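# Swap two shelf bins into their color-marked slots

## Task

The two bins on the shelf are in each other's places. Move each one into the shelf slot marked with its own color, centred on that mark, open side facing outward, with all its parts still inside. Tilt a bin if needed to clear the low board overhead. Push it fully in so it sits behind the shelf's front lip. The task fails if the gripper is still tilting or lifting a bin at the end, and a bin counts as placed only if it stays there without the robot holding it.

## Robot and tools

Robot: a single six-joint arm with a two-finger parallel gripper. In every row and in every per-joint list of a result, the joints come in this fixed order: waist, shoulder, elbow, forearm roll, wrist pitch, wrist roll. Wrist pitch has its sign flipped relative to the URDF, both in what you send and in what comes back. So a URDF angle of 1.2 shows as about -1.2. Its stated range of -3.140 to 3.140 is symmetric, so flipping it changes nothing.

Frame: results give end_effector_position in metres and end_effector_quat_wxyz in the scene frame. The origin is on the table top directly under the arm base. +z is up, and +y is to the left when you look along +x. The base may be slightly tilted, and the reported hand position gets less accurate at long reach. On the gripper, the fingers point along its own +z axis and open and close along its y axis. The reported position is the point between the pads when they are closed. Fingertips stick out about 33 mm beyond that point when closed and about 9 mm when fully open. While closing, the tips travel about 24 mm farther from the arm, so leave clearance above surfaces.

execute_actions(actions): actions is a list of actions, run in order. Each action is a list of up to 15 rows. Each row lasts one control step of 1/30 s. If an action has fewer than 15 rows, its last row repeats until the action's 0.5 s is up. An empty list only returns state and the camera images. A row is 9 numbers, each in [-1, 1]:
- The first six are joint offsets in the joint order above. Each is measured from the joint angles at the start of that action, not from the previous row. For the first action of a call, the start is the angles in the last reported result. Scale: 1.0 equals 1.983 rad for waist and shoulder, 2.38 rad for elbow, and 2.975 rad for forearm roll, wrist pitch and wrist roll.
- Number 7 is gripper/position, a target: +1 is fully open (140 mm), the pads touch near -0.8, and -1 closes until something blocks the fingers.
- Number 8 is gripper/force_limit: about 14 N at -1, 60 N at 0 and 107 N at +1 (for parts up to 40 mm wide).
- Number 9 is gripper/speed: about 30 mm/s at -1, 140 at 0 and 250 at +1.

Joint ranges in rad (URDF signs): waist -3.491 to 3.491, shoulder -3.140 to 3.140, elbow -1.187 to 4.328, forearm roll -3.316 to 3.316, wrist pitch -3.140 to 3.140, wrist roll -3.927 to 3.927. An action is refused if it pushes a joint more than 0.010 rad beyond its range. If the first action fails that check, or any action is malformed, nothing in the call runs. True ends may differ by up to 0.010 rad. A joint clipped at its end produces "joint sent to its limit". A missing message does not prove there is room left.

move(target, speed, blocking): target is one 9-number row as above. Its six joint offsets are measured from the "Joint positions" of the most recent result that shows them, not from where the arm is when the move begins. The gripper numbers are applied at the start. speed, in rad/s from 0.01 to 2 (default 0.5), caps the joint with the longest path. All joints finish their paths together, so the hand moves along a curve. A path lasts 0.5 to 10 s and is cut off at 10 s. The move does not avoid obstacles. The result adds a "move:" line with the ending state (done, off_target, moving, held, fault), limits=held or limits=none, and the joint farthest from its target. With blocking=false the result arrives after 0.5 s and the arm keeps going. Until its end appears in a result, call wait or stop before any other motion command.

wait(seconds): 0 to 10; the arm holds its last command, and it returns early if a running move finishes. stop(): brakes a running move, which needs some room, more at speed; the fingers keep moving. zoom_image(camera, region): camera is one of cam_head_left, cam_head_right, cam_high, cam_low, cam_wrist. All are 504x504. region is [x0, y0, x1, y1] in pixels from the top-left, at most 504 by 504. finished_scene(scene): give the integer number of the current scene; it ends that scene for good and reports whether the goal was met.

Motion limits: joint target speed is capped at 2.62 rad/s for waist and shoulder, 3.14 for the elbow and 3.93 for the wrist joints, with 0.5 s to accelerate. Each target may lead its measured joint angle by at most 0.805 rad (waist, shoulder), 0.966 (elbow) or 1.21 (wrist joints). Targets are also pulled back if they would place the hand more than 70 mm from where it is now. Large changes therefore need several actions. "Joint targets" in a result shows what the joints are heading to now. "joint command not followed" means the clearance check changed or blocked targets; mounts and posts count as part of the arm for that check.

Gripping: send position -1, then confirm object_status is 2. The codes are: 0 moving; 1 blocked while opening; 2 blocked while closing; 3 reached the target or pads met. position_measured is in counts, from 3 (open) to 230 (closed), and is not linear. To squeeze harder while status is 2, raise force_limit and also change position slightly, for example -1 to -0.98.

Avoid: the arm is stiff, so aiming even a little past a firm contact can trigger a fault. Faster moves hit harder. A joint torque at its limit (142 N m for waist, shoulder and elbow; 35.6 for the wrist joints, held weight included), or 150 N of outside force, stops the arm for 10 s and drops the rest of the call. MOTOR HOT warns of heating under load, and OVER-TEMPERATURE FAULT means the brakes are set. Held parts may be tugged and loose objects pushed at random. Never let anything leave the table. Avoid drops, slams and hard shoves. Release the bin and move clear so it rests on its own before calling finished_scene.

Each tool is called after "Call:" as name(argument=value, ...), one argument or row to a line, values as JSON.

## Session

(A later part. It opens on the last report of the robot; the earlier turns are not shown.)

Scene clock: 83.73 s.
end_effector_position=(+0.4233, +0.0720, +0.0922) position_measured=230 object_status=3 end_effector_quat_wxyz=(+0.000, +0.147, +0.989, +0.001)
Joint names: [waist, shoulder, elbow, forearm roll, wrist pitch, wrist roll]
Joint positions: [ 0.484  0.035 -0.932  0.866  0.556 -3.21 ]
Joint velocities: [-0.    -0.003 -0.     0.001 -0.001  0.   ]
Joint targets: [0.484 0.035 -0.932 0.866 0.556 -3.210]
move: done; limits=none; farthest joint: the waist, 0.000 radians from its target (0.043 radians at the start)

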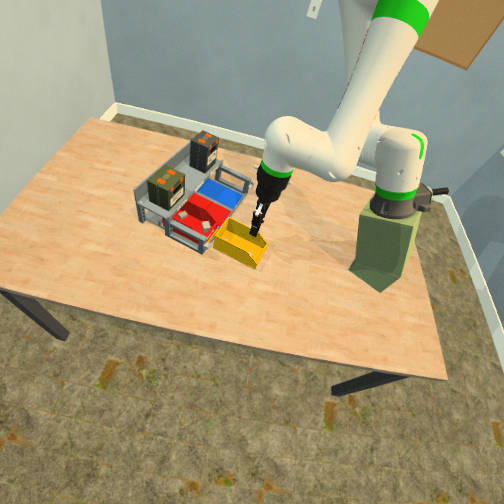

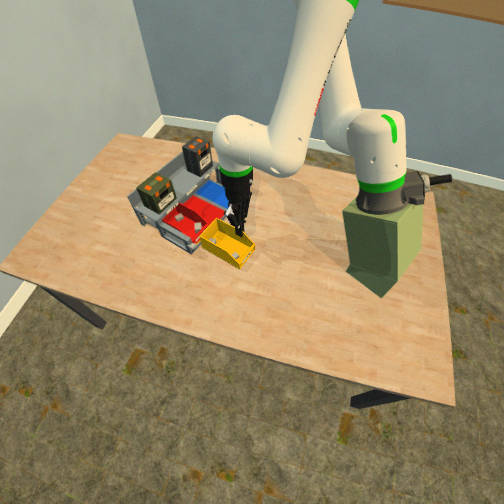

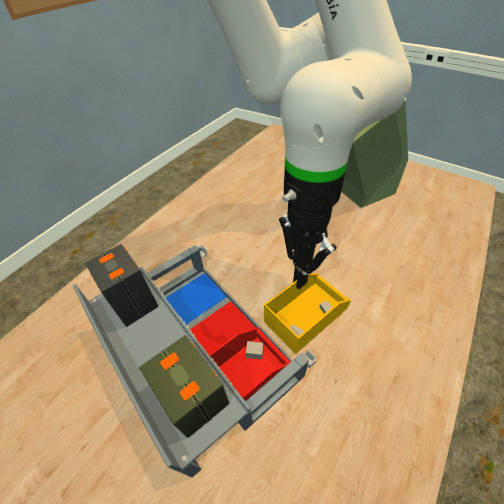

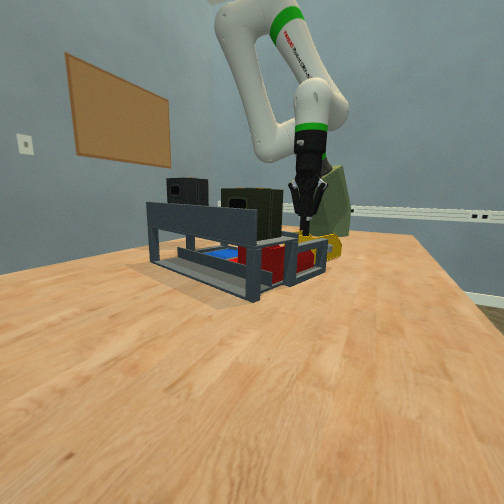

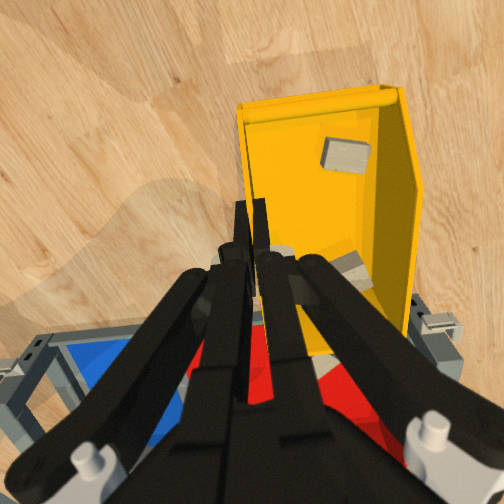

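Call:
execute_actions(
  actions=[
    [[-0.002,0.0022,-0.0005,0.0024,-0.0019,-0.0016,-1,0,0],[-0.004,0.0045,-0.001,0.0048,-0.0037,-0.0031,-1,0,0]],
    [[0,0,0,0,0,0,-0.3,0,-0.5]],
    [[0,0,0,0,0,0,-0.3,0,-0.5]],
  ],
)

Scene clock: 86.67 s.
end_effector_position=(+0.4228, +0.0722, +0.0887) position_measured=167 object_status=3 end_effector_quat_wxyz=(-0.000, +0.147, +0.989, +0.001)
Joint names: [waist, shoulder, elbow, forearm roll, wrist pitch, wrist roll]
Joint positions: [ 0.476  0.044 -0.935  0.881  0.545 -3.219]
Joint velocities: [0.    0.    0.001 0.001 0.001 0.001]
Joint targets: [0.476 0.044 -0.935 0.881 0.545 -3.219]

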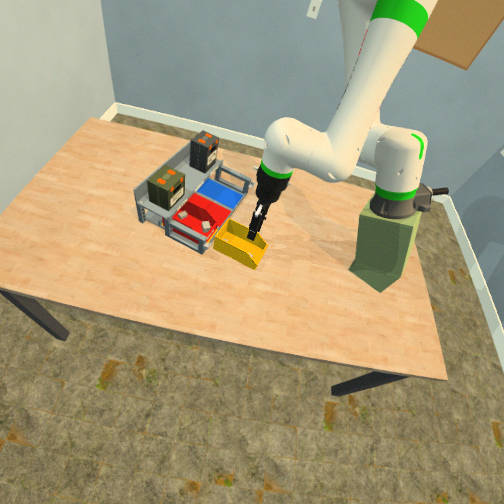

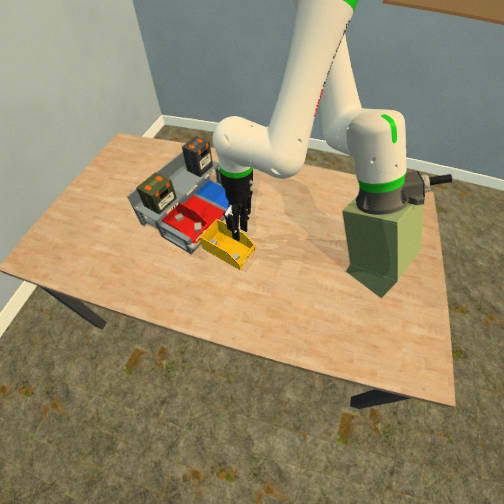

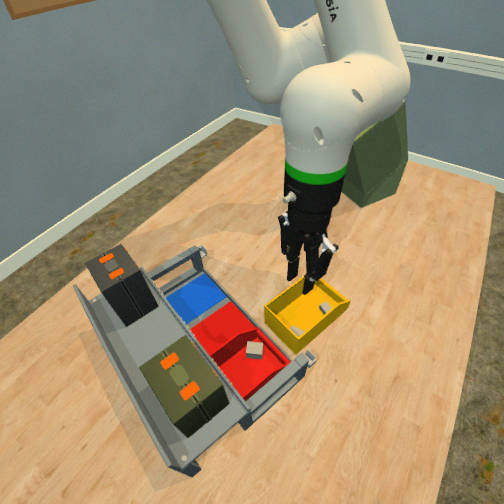

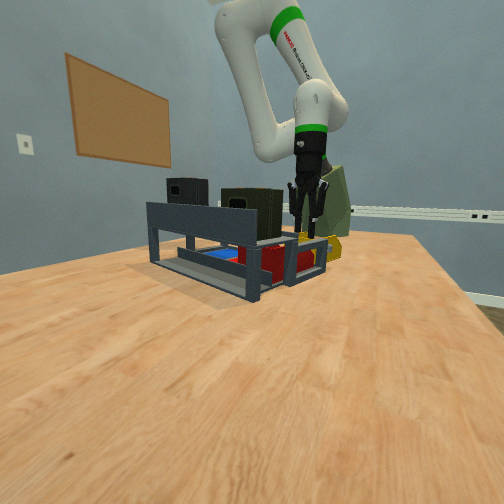

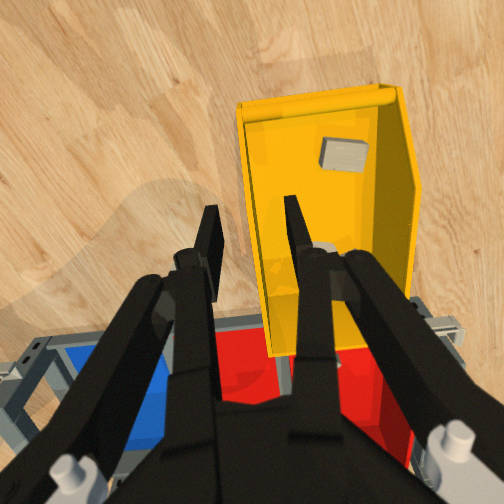

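Call:
move(
  target=[0.058,-0.064,0.0147,-0.064,0.054,0.042,-0.3,0,0],
  speed=0.3,
)

Call:
move(
  target=[-0.1457,0.1407,0.2357,-0.0584,0.036,0.1644,-0.3,0,0],
  speed=0.4,
)

Scene clock: 93.30 s.
end_effector_position=(+0.4196, +0.0742, +0.1375) position_measured=167 object_status=3 end_effector_quat_wxyz=(-0.003, +0.143, +0.990, +0.004)
Joint names: [waist, shoulder, elbow, forearm roll, wrist pitch, wrist roll]
Joint positions: [ 0.591 -0.083 -0.9    0.69   0.706 -3.094]
Joint velocities: [ 0.    -0.001  0.001  0.     0.    -0.   ]
Joint targets: [0.591 -0.083 -0.900 0.690 0.706 -3.094]
move: done; limits=none; farthest joint: the waist, 0.000 radians from its target (0.115 radians at the start)

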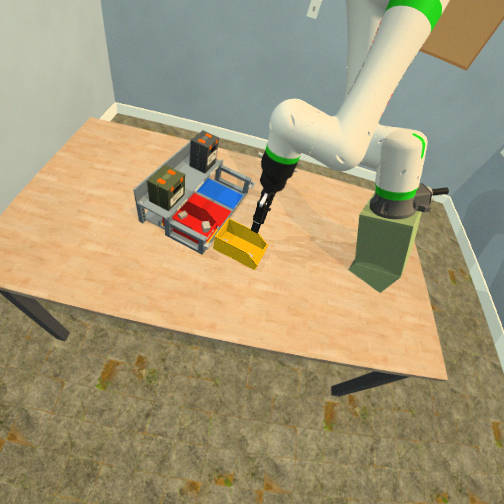

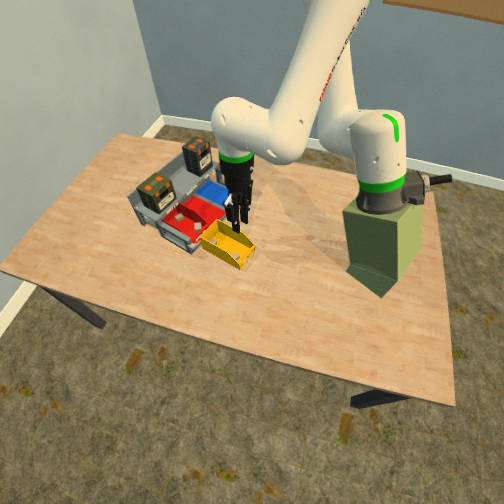

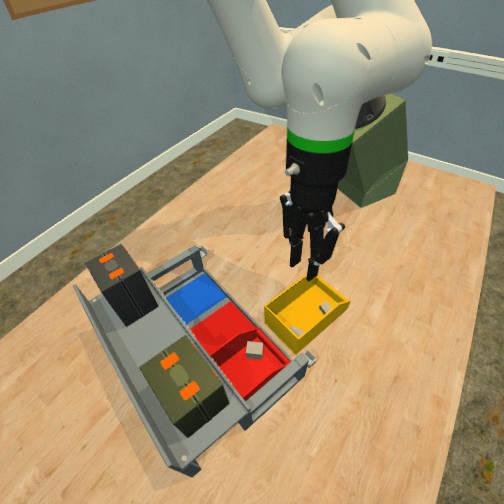

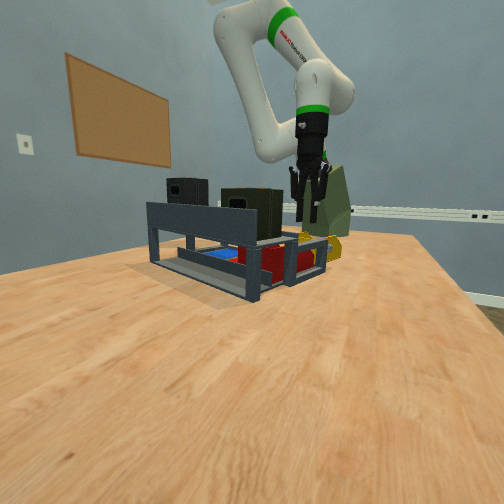

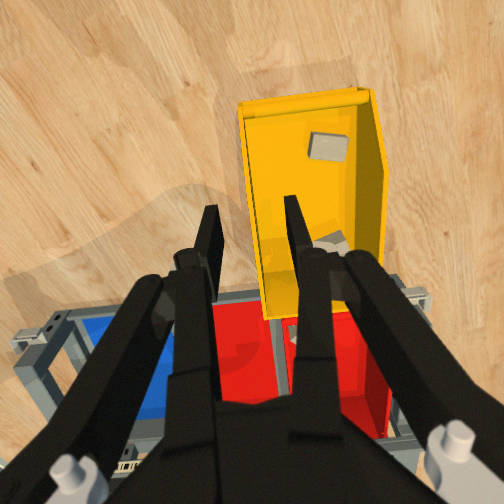

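Scene clock: 95.10 s.
end_effector_position=(+0.6173, +0.0238, +0.1362) position_measured=167 object_status=3 end_effector_quat_wxyz=(-0.000, +0.146, +0.989, +0.001)
Joint names: [waist, shoulder, elbow, forearm roll, wrist pitch, wrist roll]
Joint positions: [ 0.302  0.196 -0.339  0.516  0.813 -2.605]
Joint velocities: [-0.    -0.     0.001 -0.     0.002  0.001]
Joint targets: [0.302 0.196 -0.339 0.516 0.813 -2.605]
move: done; limits=none; farthest joint: the waist, 0.000 radians from its target (0.289 radians at the start)

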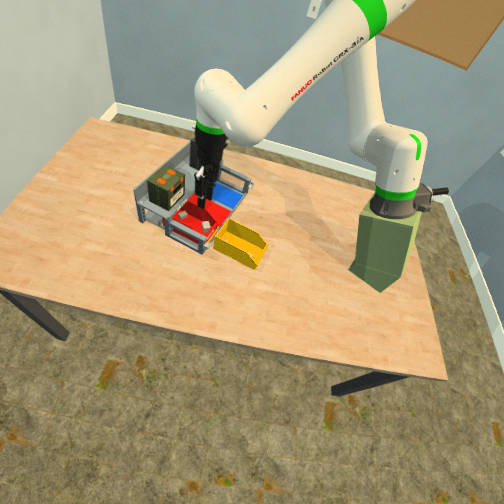

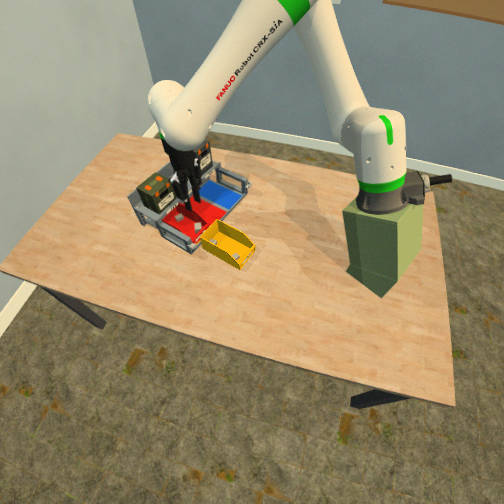

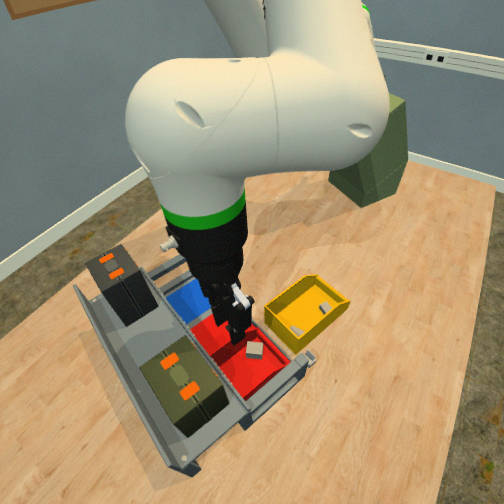

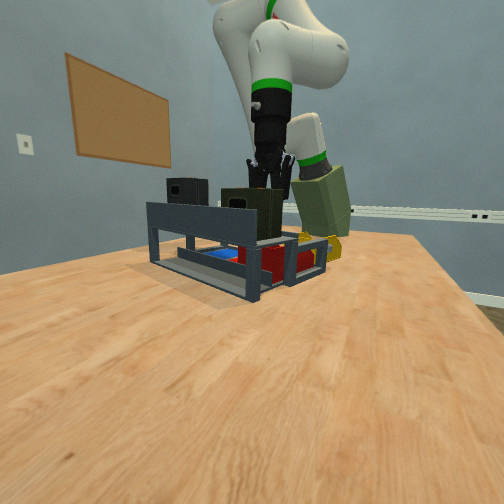

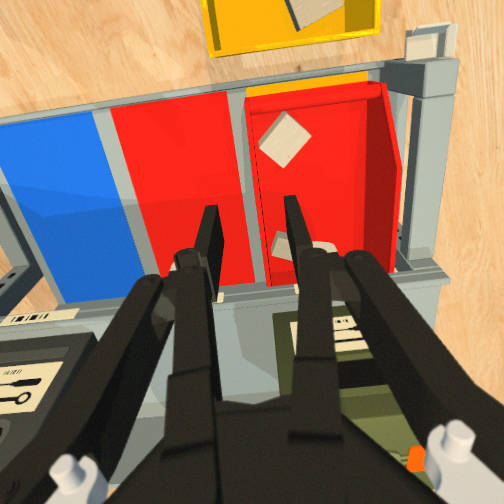

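Call:
move(
  target=[-0.0138,0.0376,-0.0034,0.0132,-0.0279,-0.0116,-0.3,0,0],
  speed=0.1,
)

Scene clock: 100.00 s.
end_effector_position=(+0.6192, +0.0281, +0.0961) position_measured=167 object_status=3 end_effector_quat_wxyz=(+0.000, +0.147, +0.989, +0.001)
Joint names: [waist, shoulder, elbow, forearm roll, wrist pitch, wrist roll]
Joint positions: [ 0.275  0.27  -0.347  0.556  0.73  -2.639]
Joint velocities: [-0.     0.002 -0.001 -0.    -0.     0.   ]
Joint targets: [0.275 0.270 -0.347 0.556 0.730 -2.639]
move: done; limits=none; farthest joint: the waist, 0.000 radians from its target (0.028 radians at the start)

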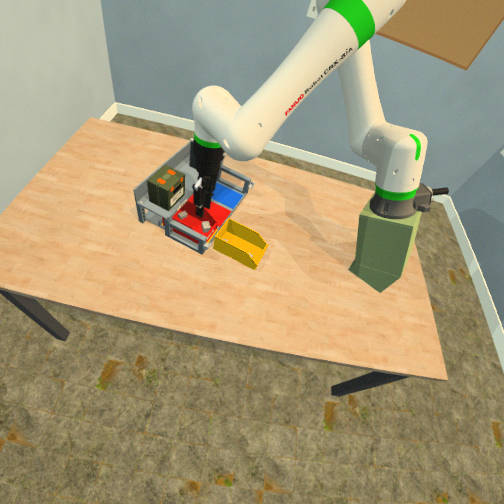

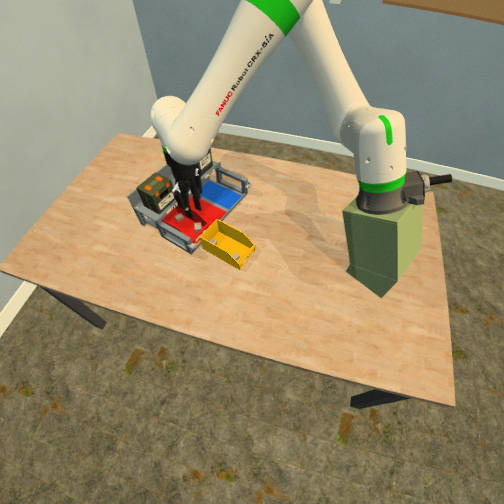

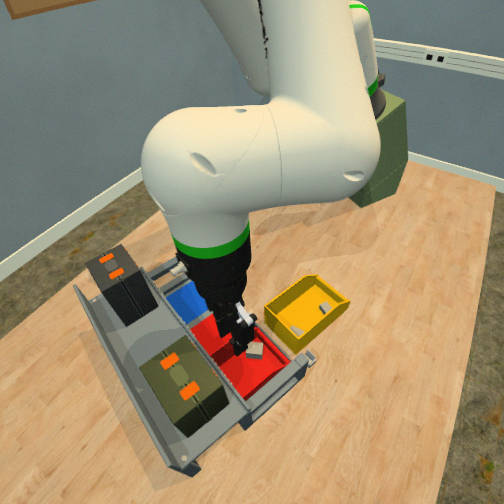

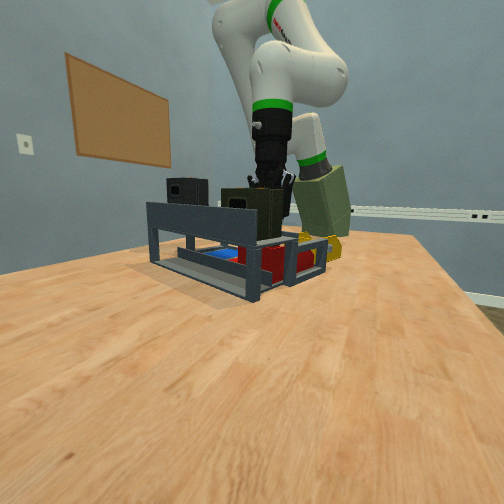

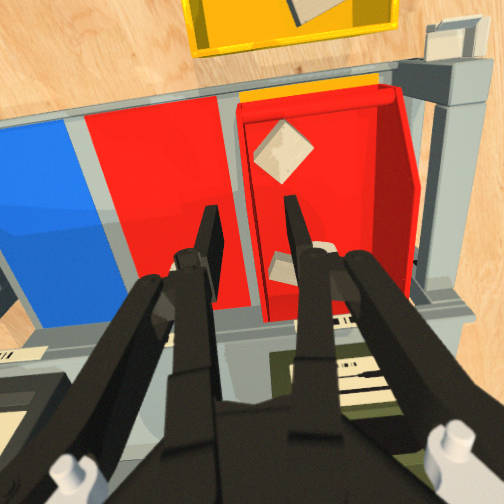

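Call:
execute_actions(
  actions=[
    [[0,0,0,0,0,0,-1,0,0]],
    [[0,0,0,0,0,0,-1,0,0]],
    [[0.0008,-0.0018,0.0002,-0.0005,0.0013,0.0003,-1,0,0],[0.0015,-0.0035,0.0004,-0.001,0.0027,0.0007,-1,0,0]],
  ],
)

Call:
move(
  target=[-0.0441,-0.0308,-0.024,-0.0083,-0.0108,0.033,-1,0,0],
  speed=0.08,
)

Scene clock: 107.60 s.
end_effector_position=(+0.6194, +0.0278, +0.1000) position_measured=230 object_status=3 end_effector_quat_wxyz=(+0.000, +0.147, +0.989, +0.000)
Joint names: [waist, shoulder, elbow, forearm roll, wrist pitch, wrist roll]
Joint positions: [ 0.278  0.264 -0.346  0.553  0.738 -2.637]
Joint velocities: [ 0.    -0.002  0.001  0.    -0.001 -0.001]
Joint targets: [0.278 0.264 -0.346 0.553 0.738 -2.637]

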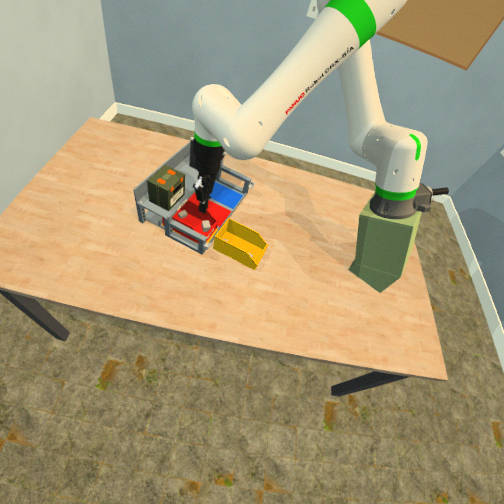

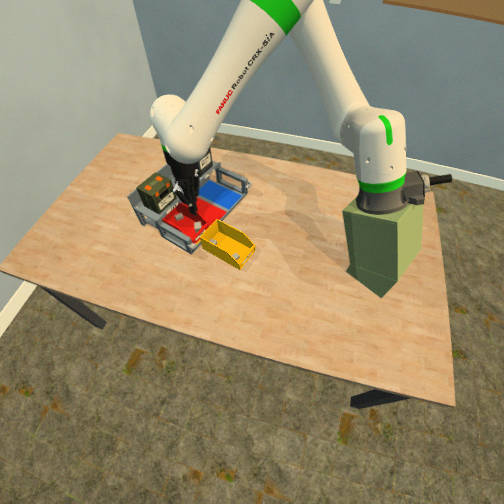

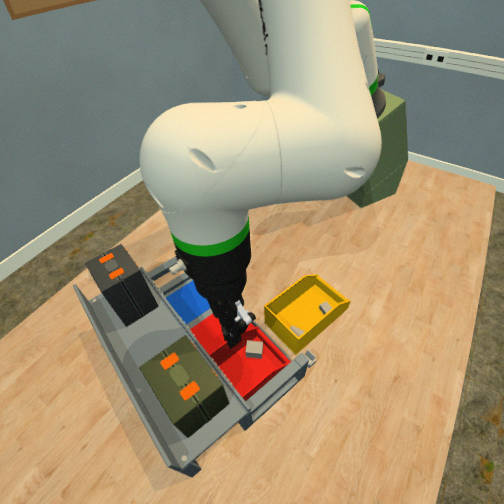

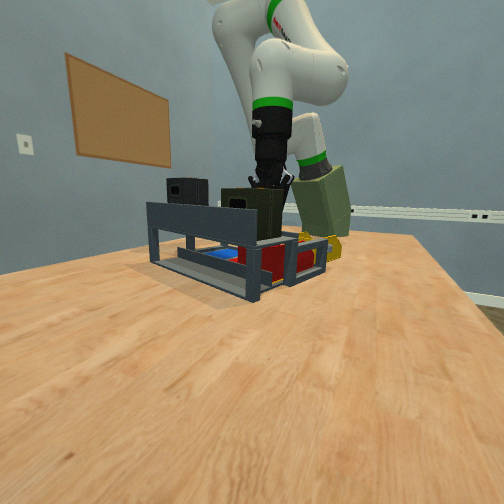

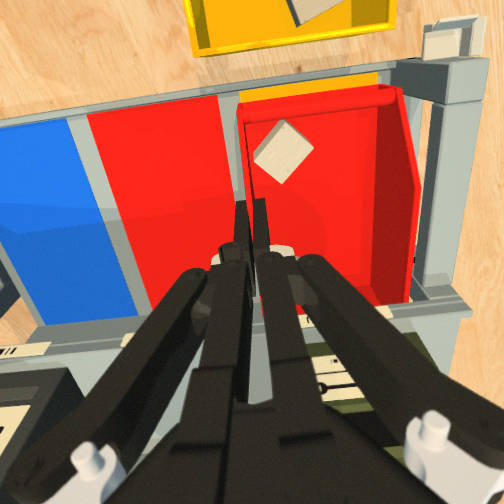

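Scene clock: 109.13 s.
end_effector_position=(+0.6023, -0.0262, +0.0997) position_measured=230 object_status=3 end_effector_quat_wxyz=(-0.001, +0.147, +0.989, +0.000)
Joint names: [waist, shoulder, elbow, forearm roll, wrist pitch, wrist roll]
Joint positions: [ 0.19   0.202 -0.403  0.528  0.706 -2.539]
Joint velocities: [-0.    -0.002 -0.001 -0.001 -0.     0.   ]
Joint targets: [0.190 0.202 -0.403 0.528 0.706 -2.539]
move: done; limits=none; farthest joint: the waist, 0.000 radians from its target (0.087 radians at the start)

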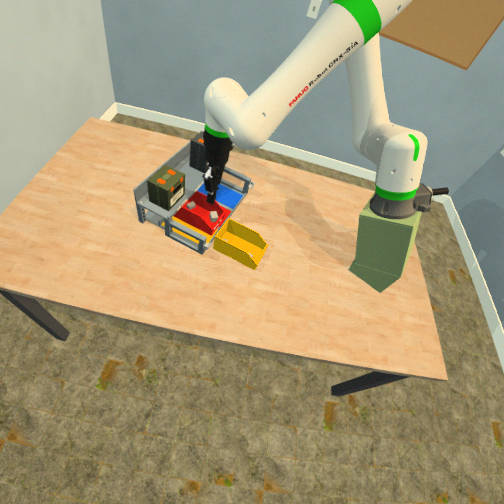

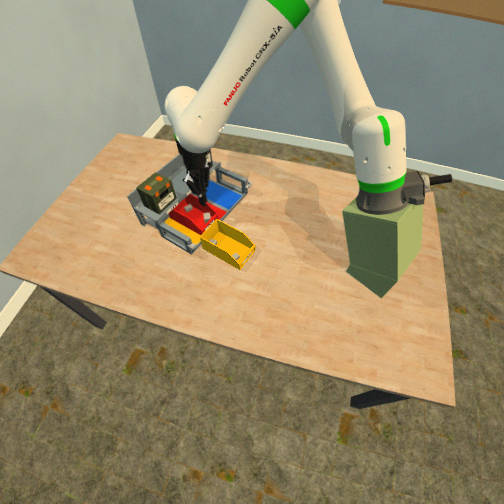

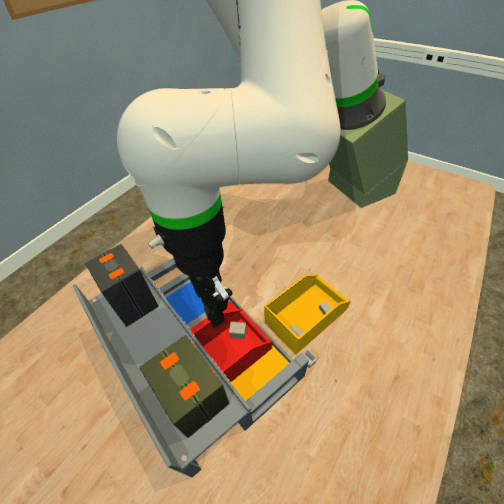

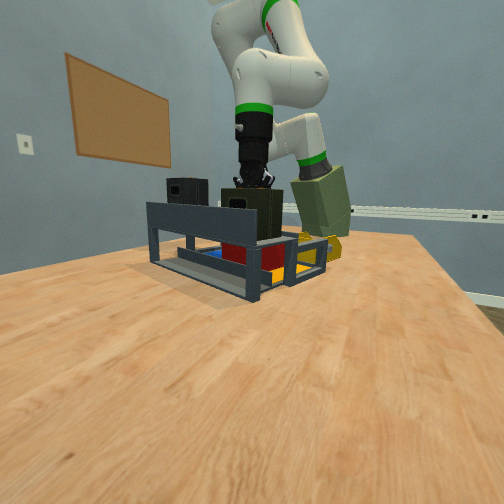

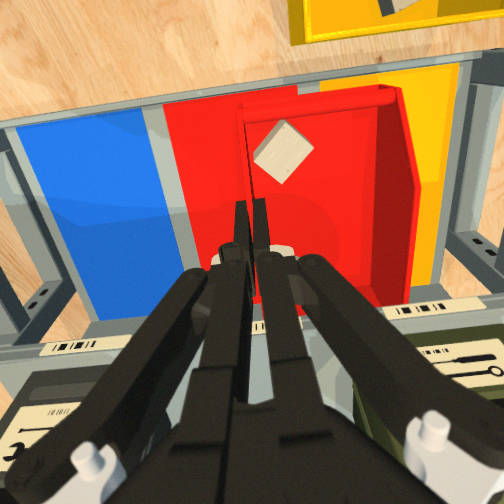

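Call:
move(
  target=[-0.0482,-0.025,-0.0149,-0.0128,-0.0087,0.0407,-1,0,0],
  speed=0.1,
)

Call:
move(
  target=[-0.036,-0.0137,-0.0051,-0.0115,-0.0049,0.0331,-1,0,0],
  speed=0.1,
)

Scene clock: 112.63 s.
end_effector_position=(+0.5861, -0.0799, +0.1000) position_measured=230 object_status=3 end_effector_quat_wxyz=(-0.001, +0.146, +0.989, +0.000)
Joint names: [waist, shoulder, elbow, forearm roll, wrist pitch, wrist roll]
Joint positions: [ 0.095  0.153 -0.438  0.49   0.68  -2.418]
Joint velocities: [-0.     0.    -0.    -0.001 -0.     0.   ]
Joint targets: [0.095 0.153 -0.438 0.490 0.680 -2.418]
move: done; limits=none; farthest joint: the shoulder, 0.001 radians from its target (0.050 radians at the start)

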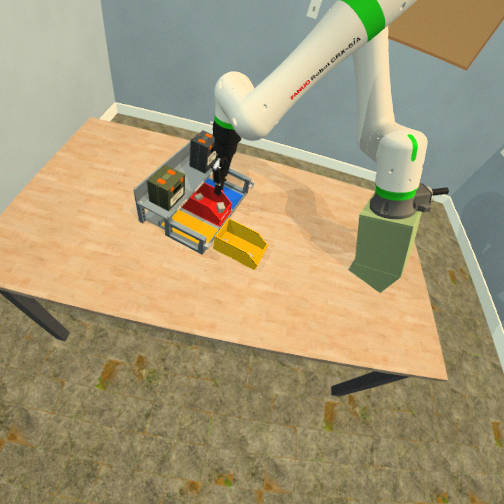

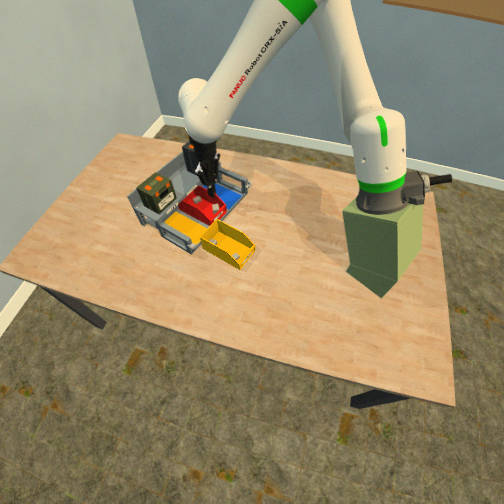

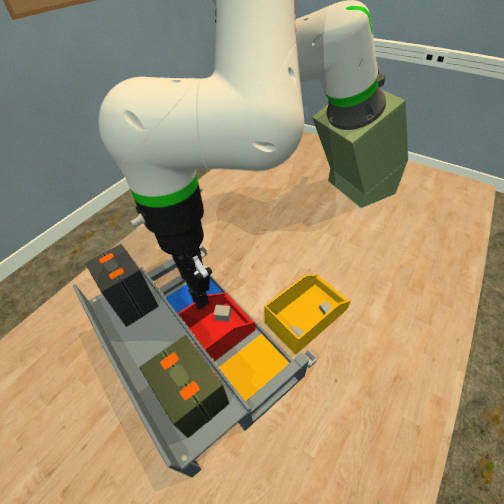

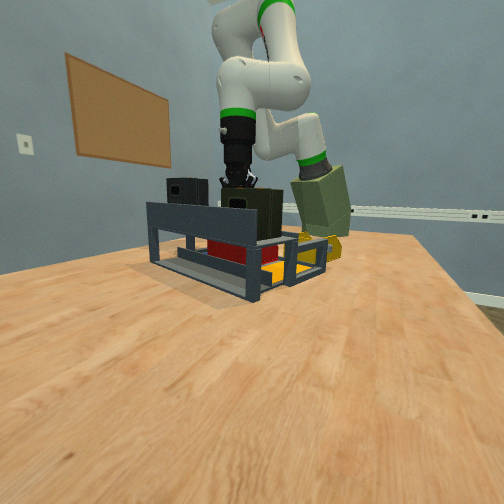

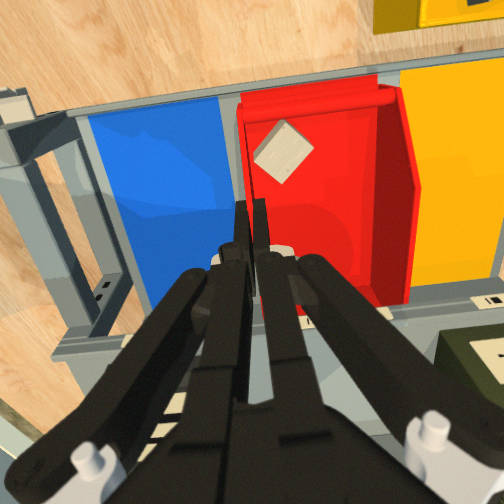

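Scene clock: 113.93 s.
end_effector_position=(+0.5752, -0.1174, +0.1004) position_measured=230 object_status=3 end_effector_quat_wxyz=(-0.000, +0.144, +0.990, +0.000)
Joint names: [waist, shoulder, elbow, forearm roll, wrist pitch, wrist roll]
Joint positions: [ 0.023  0.126 -0.451  0.456  0.665 -2.32 ]
Joint velocities: [-0.     0.     0.     0.002 -0.001  0.001]
Joint targets: [0.023 0.126 -0.451 0.456 0.665 -2.320]
move: done; limits=none; farthest joint: the waist, 0.000 radians from its target (0.071 radians at the start)

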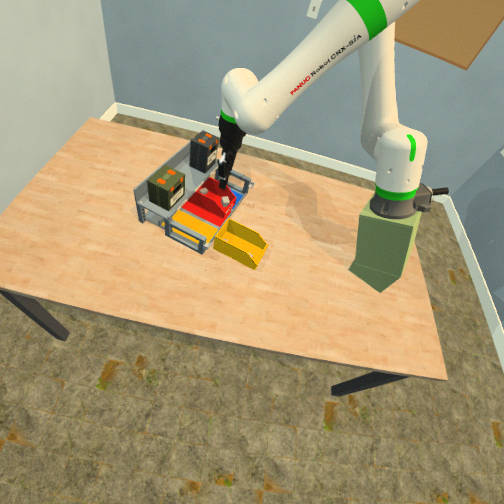

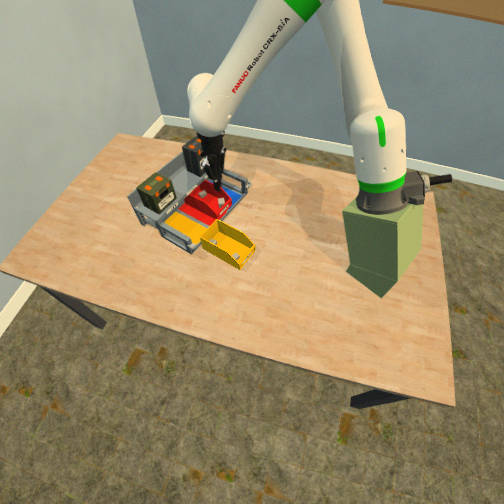

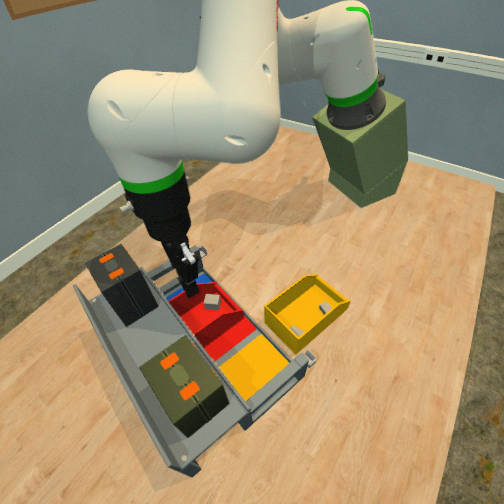

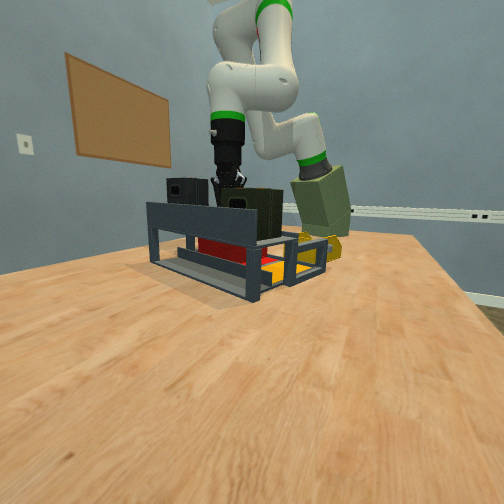

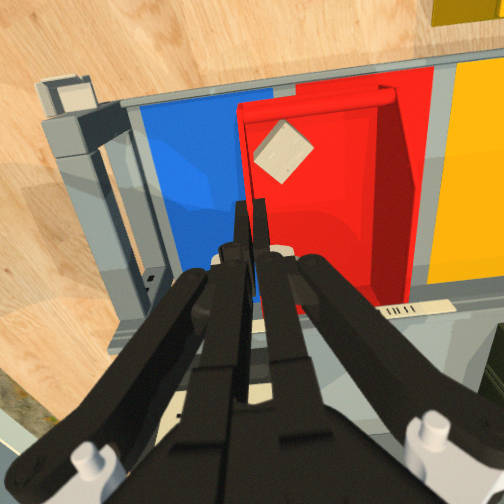

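Lower 3 mm, release, rise.

Call:
execute_actions(
  actions=[
    [[-0.0006,0.0014,-0.0002,0.0004,-0.0011,0,-1,0,0],[-0.0012,0.0028,-0.0004,0.0008,-0.0022,0,-1,0,0]],
    [[0,0,0,0,0,0,-0.3,0,-0.3]],
    [[0,0,0,0,0,0,-0.3,0,-0.3]],
  ],
)

Call:
move(
  target=[0.018,-0.042,0.006,-0.012,0.033,0.004,-0.3,0,0],
  speed=0.2,
)

Scene clock: 117.27 s.
end_effector_position=(+0.5751, -0.1175, +0.0976) position_measured=167 object_status=3 end_effector_quat_wxyz=(-0.000, +0.143, +0.990, +0.000)
Joint names: [waist, shoulder, elbow, forearm roll, wrist pitch, wrist roll]
Joint positions: [ 0.021  0.131 -0.452  0.458  0.659 -2.32 ]
Joint velocities: [-0.    -0.001 -0.001 -0.002  0.    -0.   ]
Joint targets: [0.021 0.131 -0.452 0.458 0.659 -2.320]

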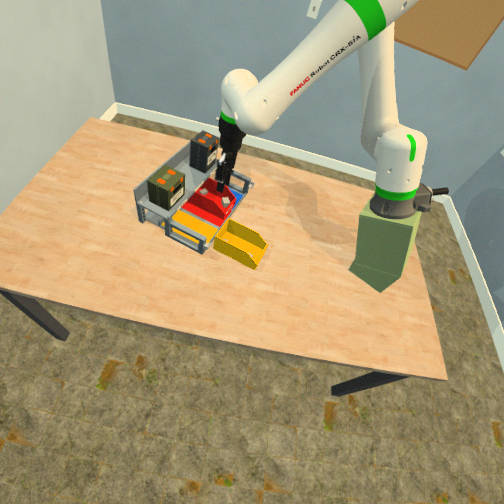

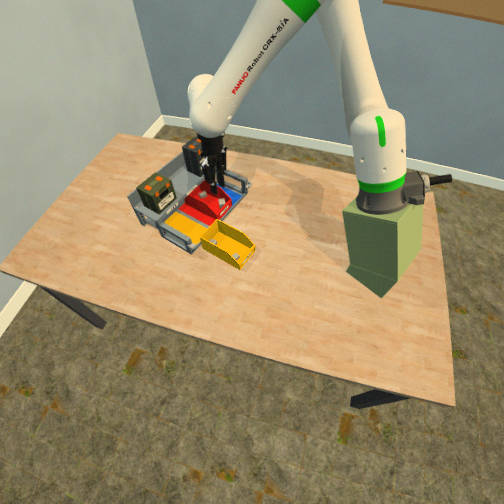

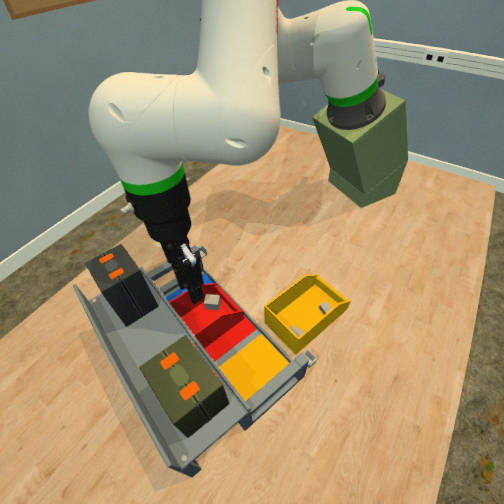

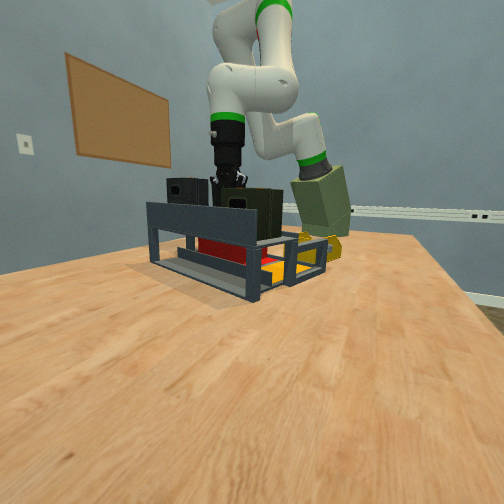

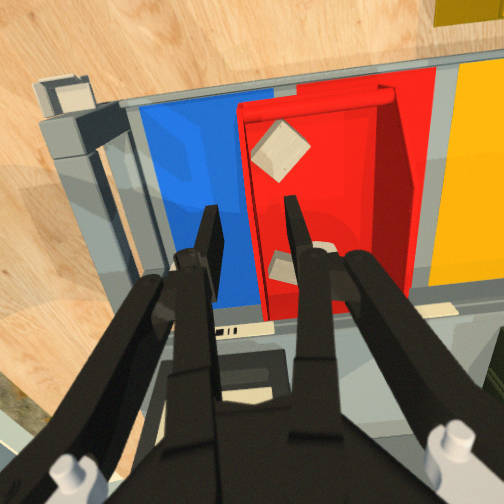

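Scene clock: 118.10 s.
end_effector_position=(+0.5757, -0.1152, +0.1409) position_measured=167 object_status=3 end_effector_quat_wxyz=(+0.001, +0.148, +0.989, +0.001)
Joint names: [waist, shoulder, elbow, forearm roll, wrist pitch, wrist roll]
Joint positions: [ 0.057  0.048 -0.437  0.423  0.757 -2.308]
Joint velocities: [ 0.    -0.002 -0.001  0.002  0.001  0.   ]
Joint targets: [0.057 0.048 -0.437 0.423 0.757 -2.308]
move: done; limits=none; farthest joint: the waist, 0.000 radians from its target (0.036 radians at the start)

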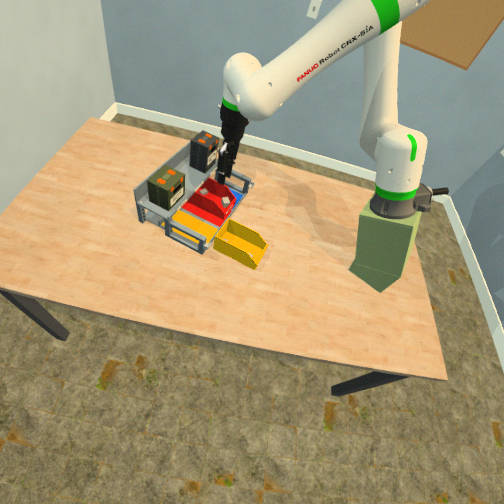

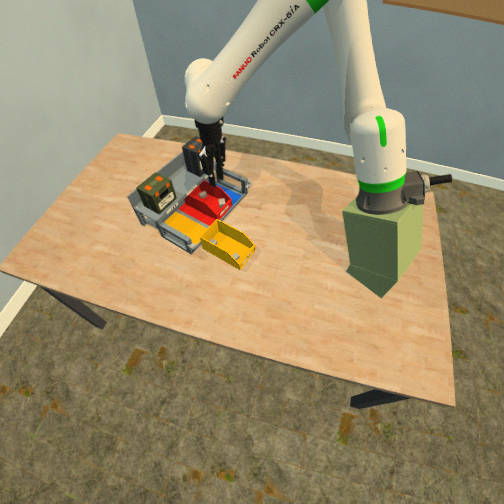

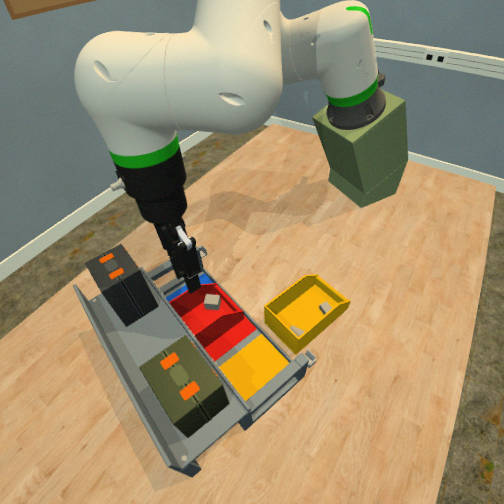

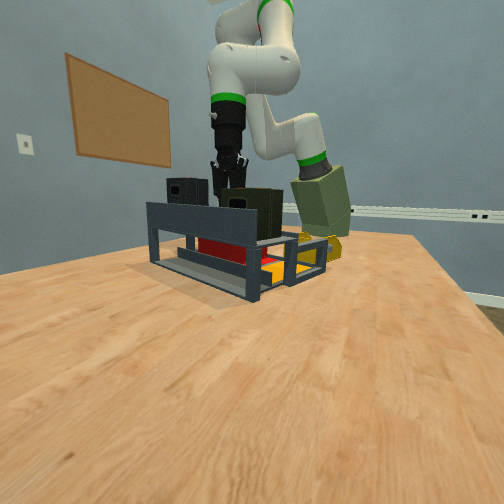

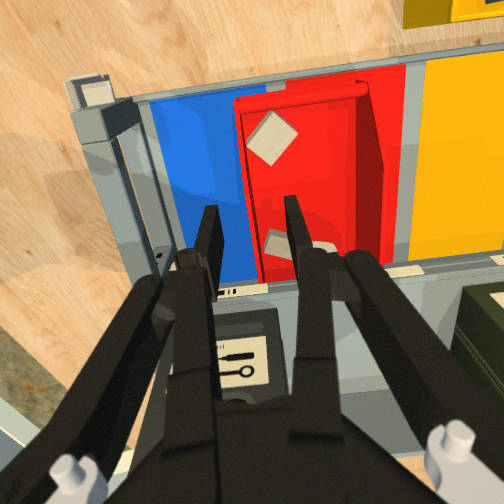

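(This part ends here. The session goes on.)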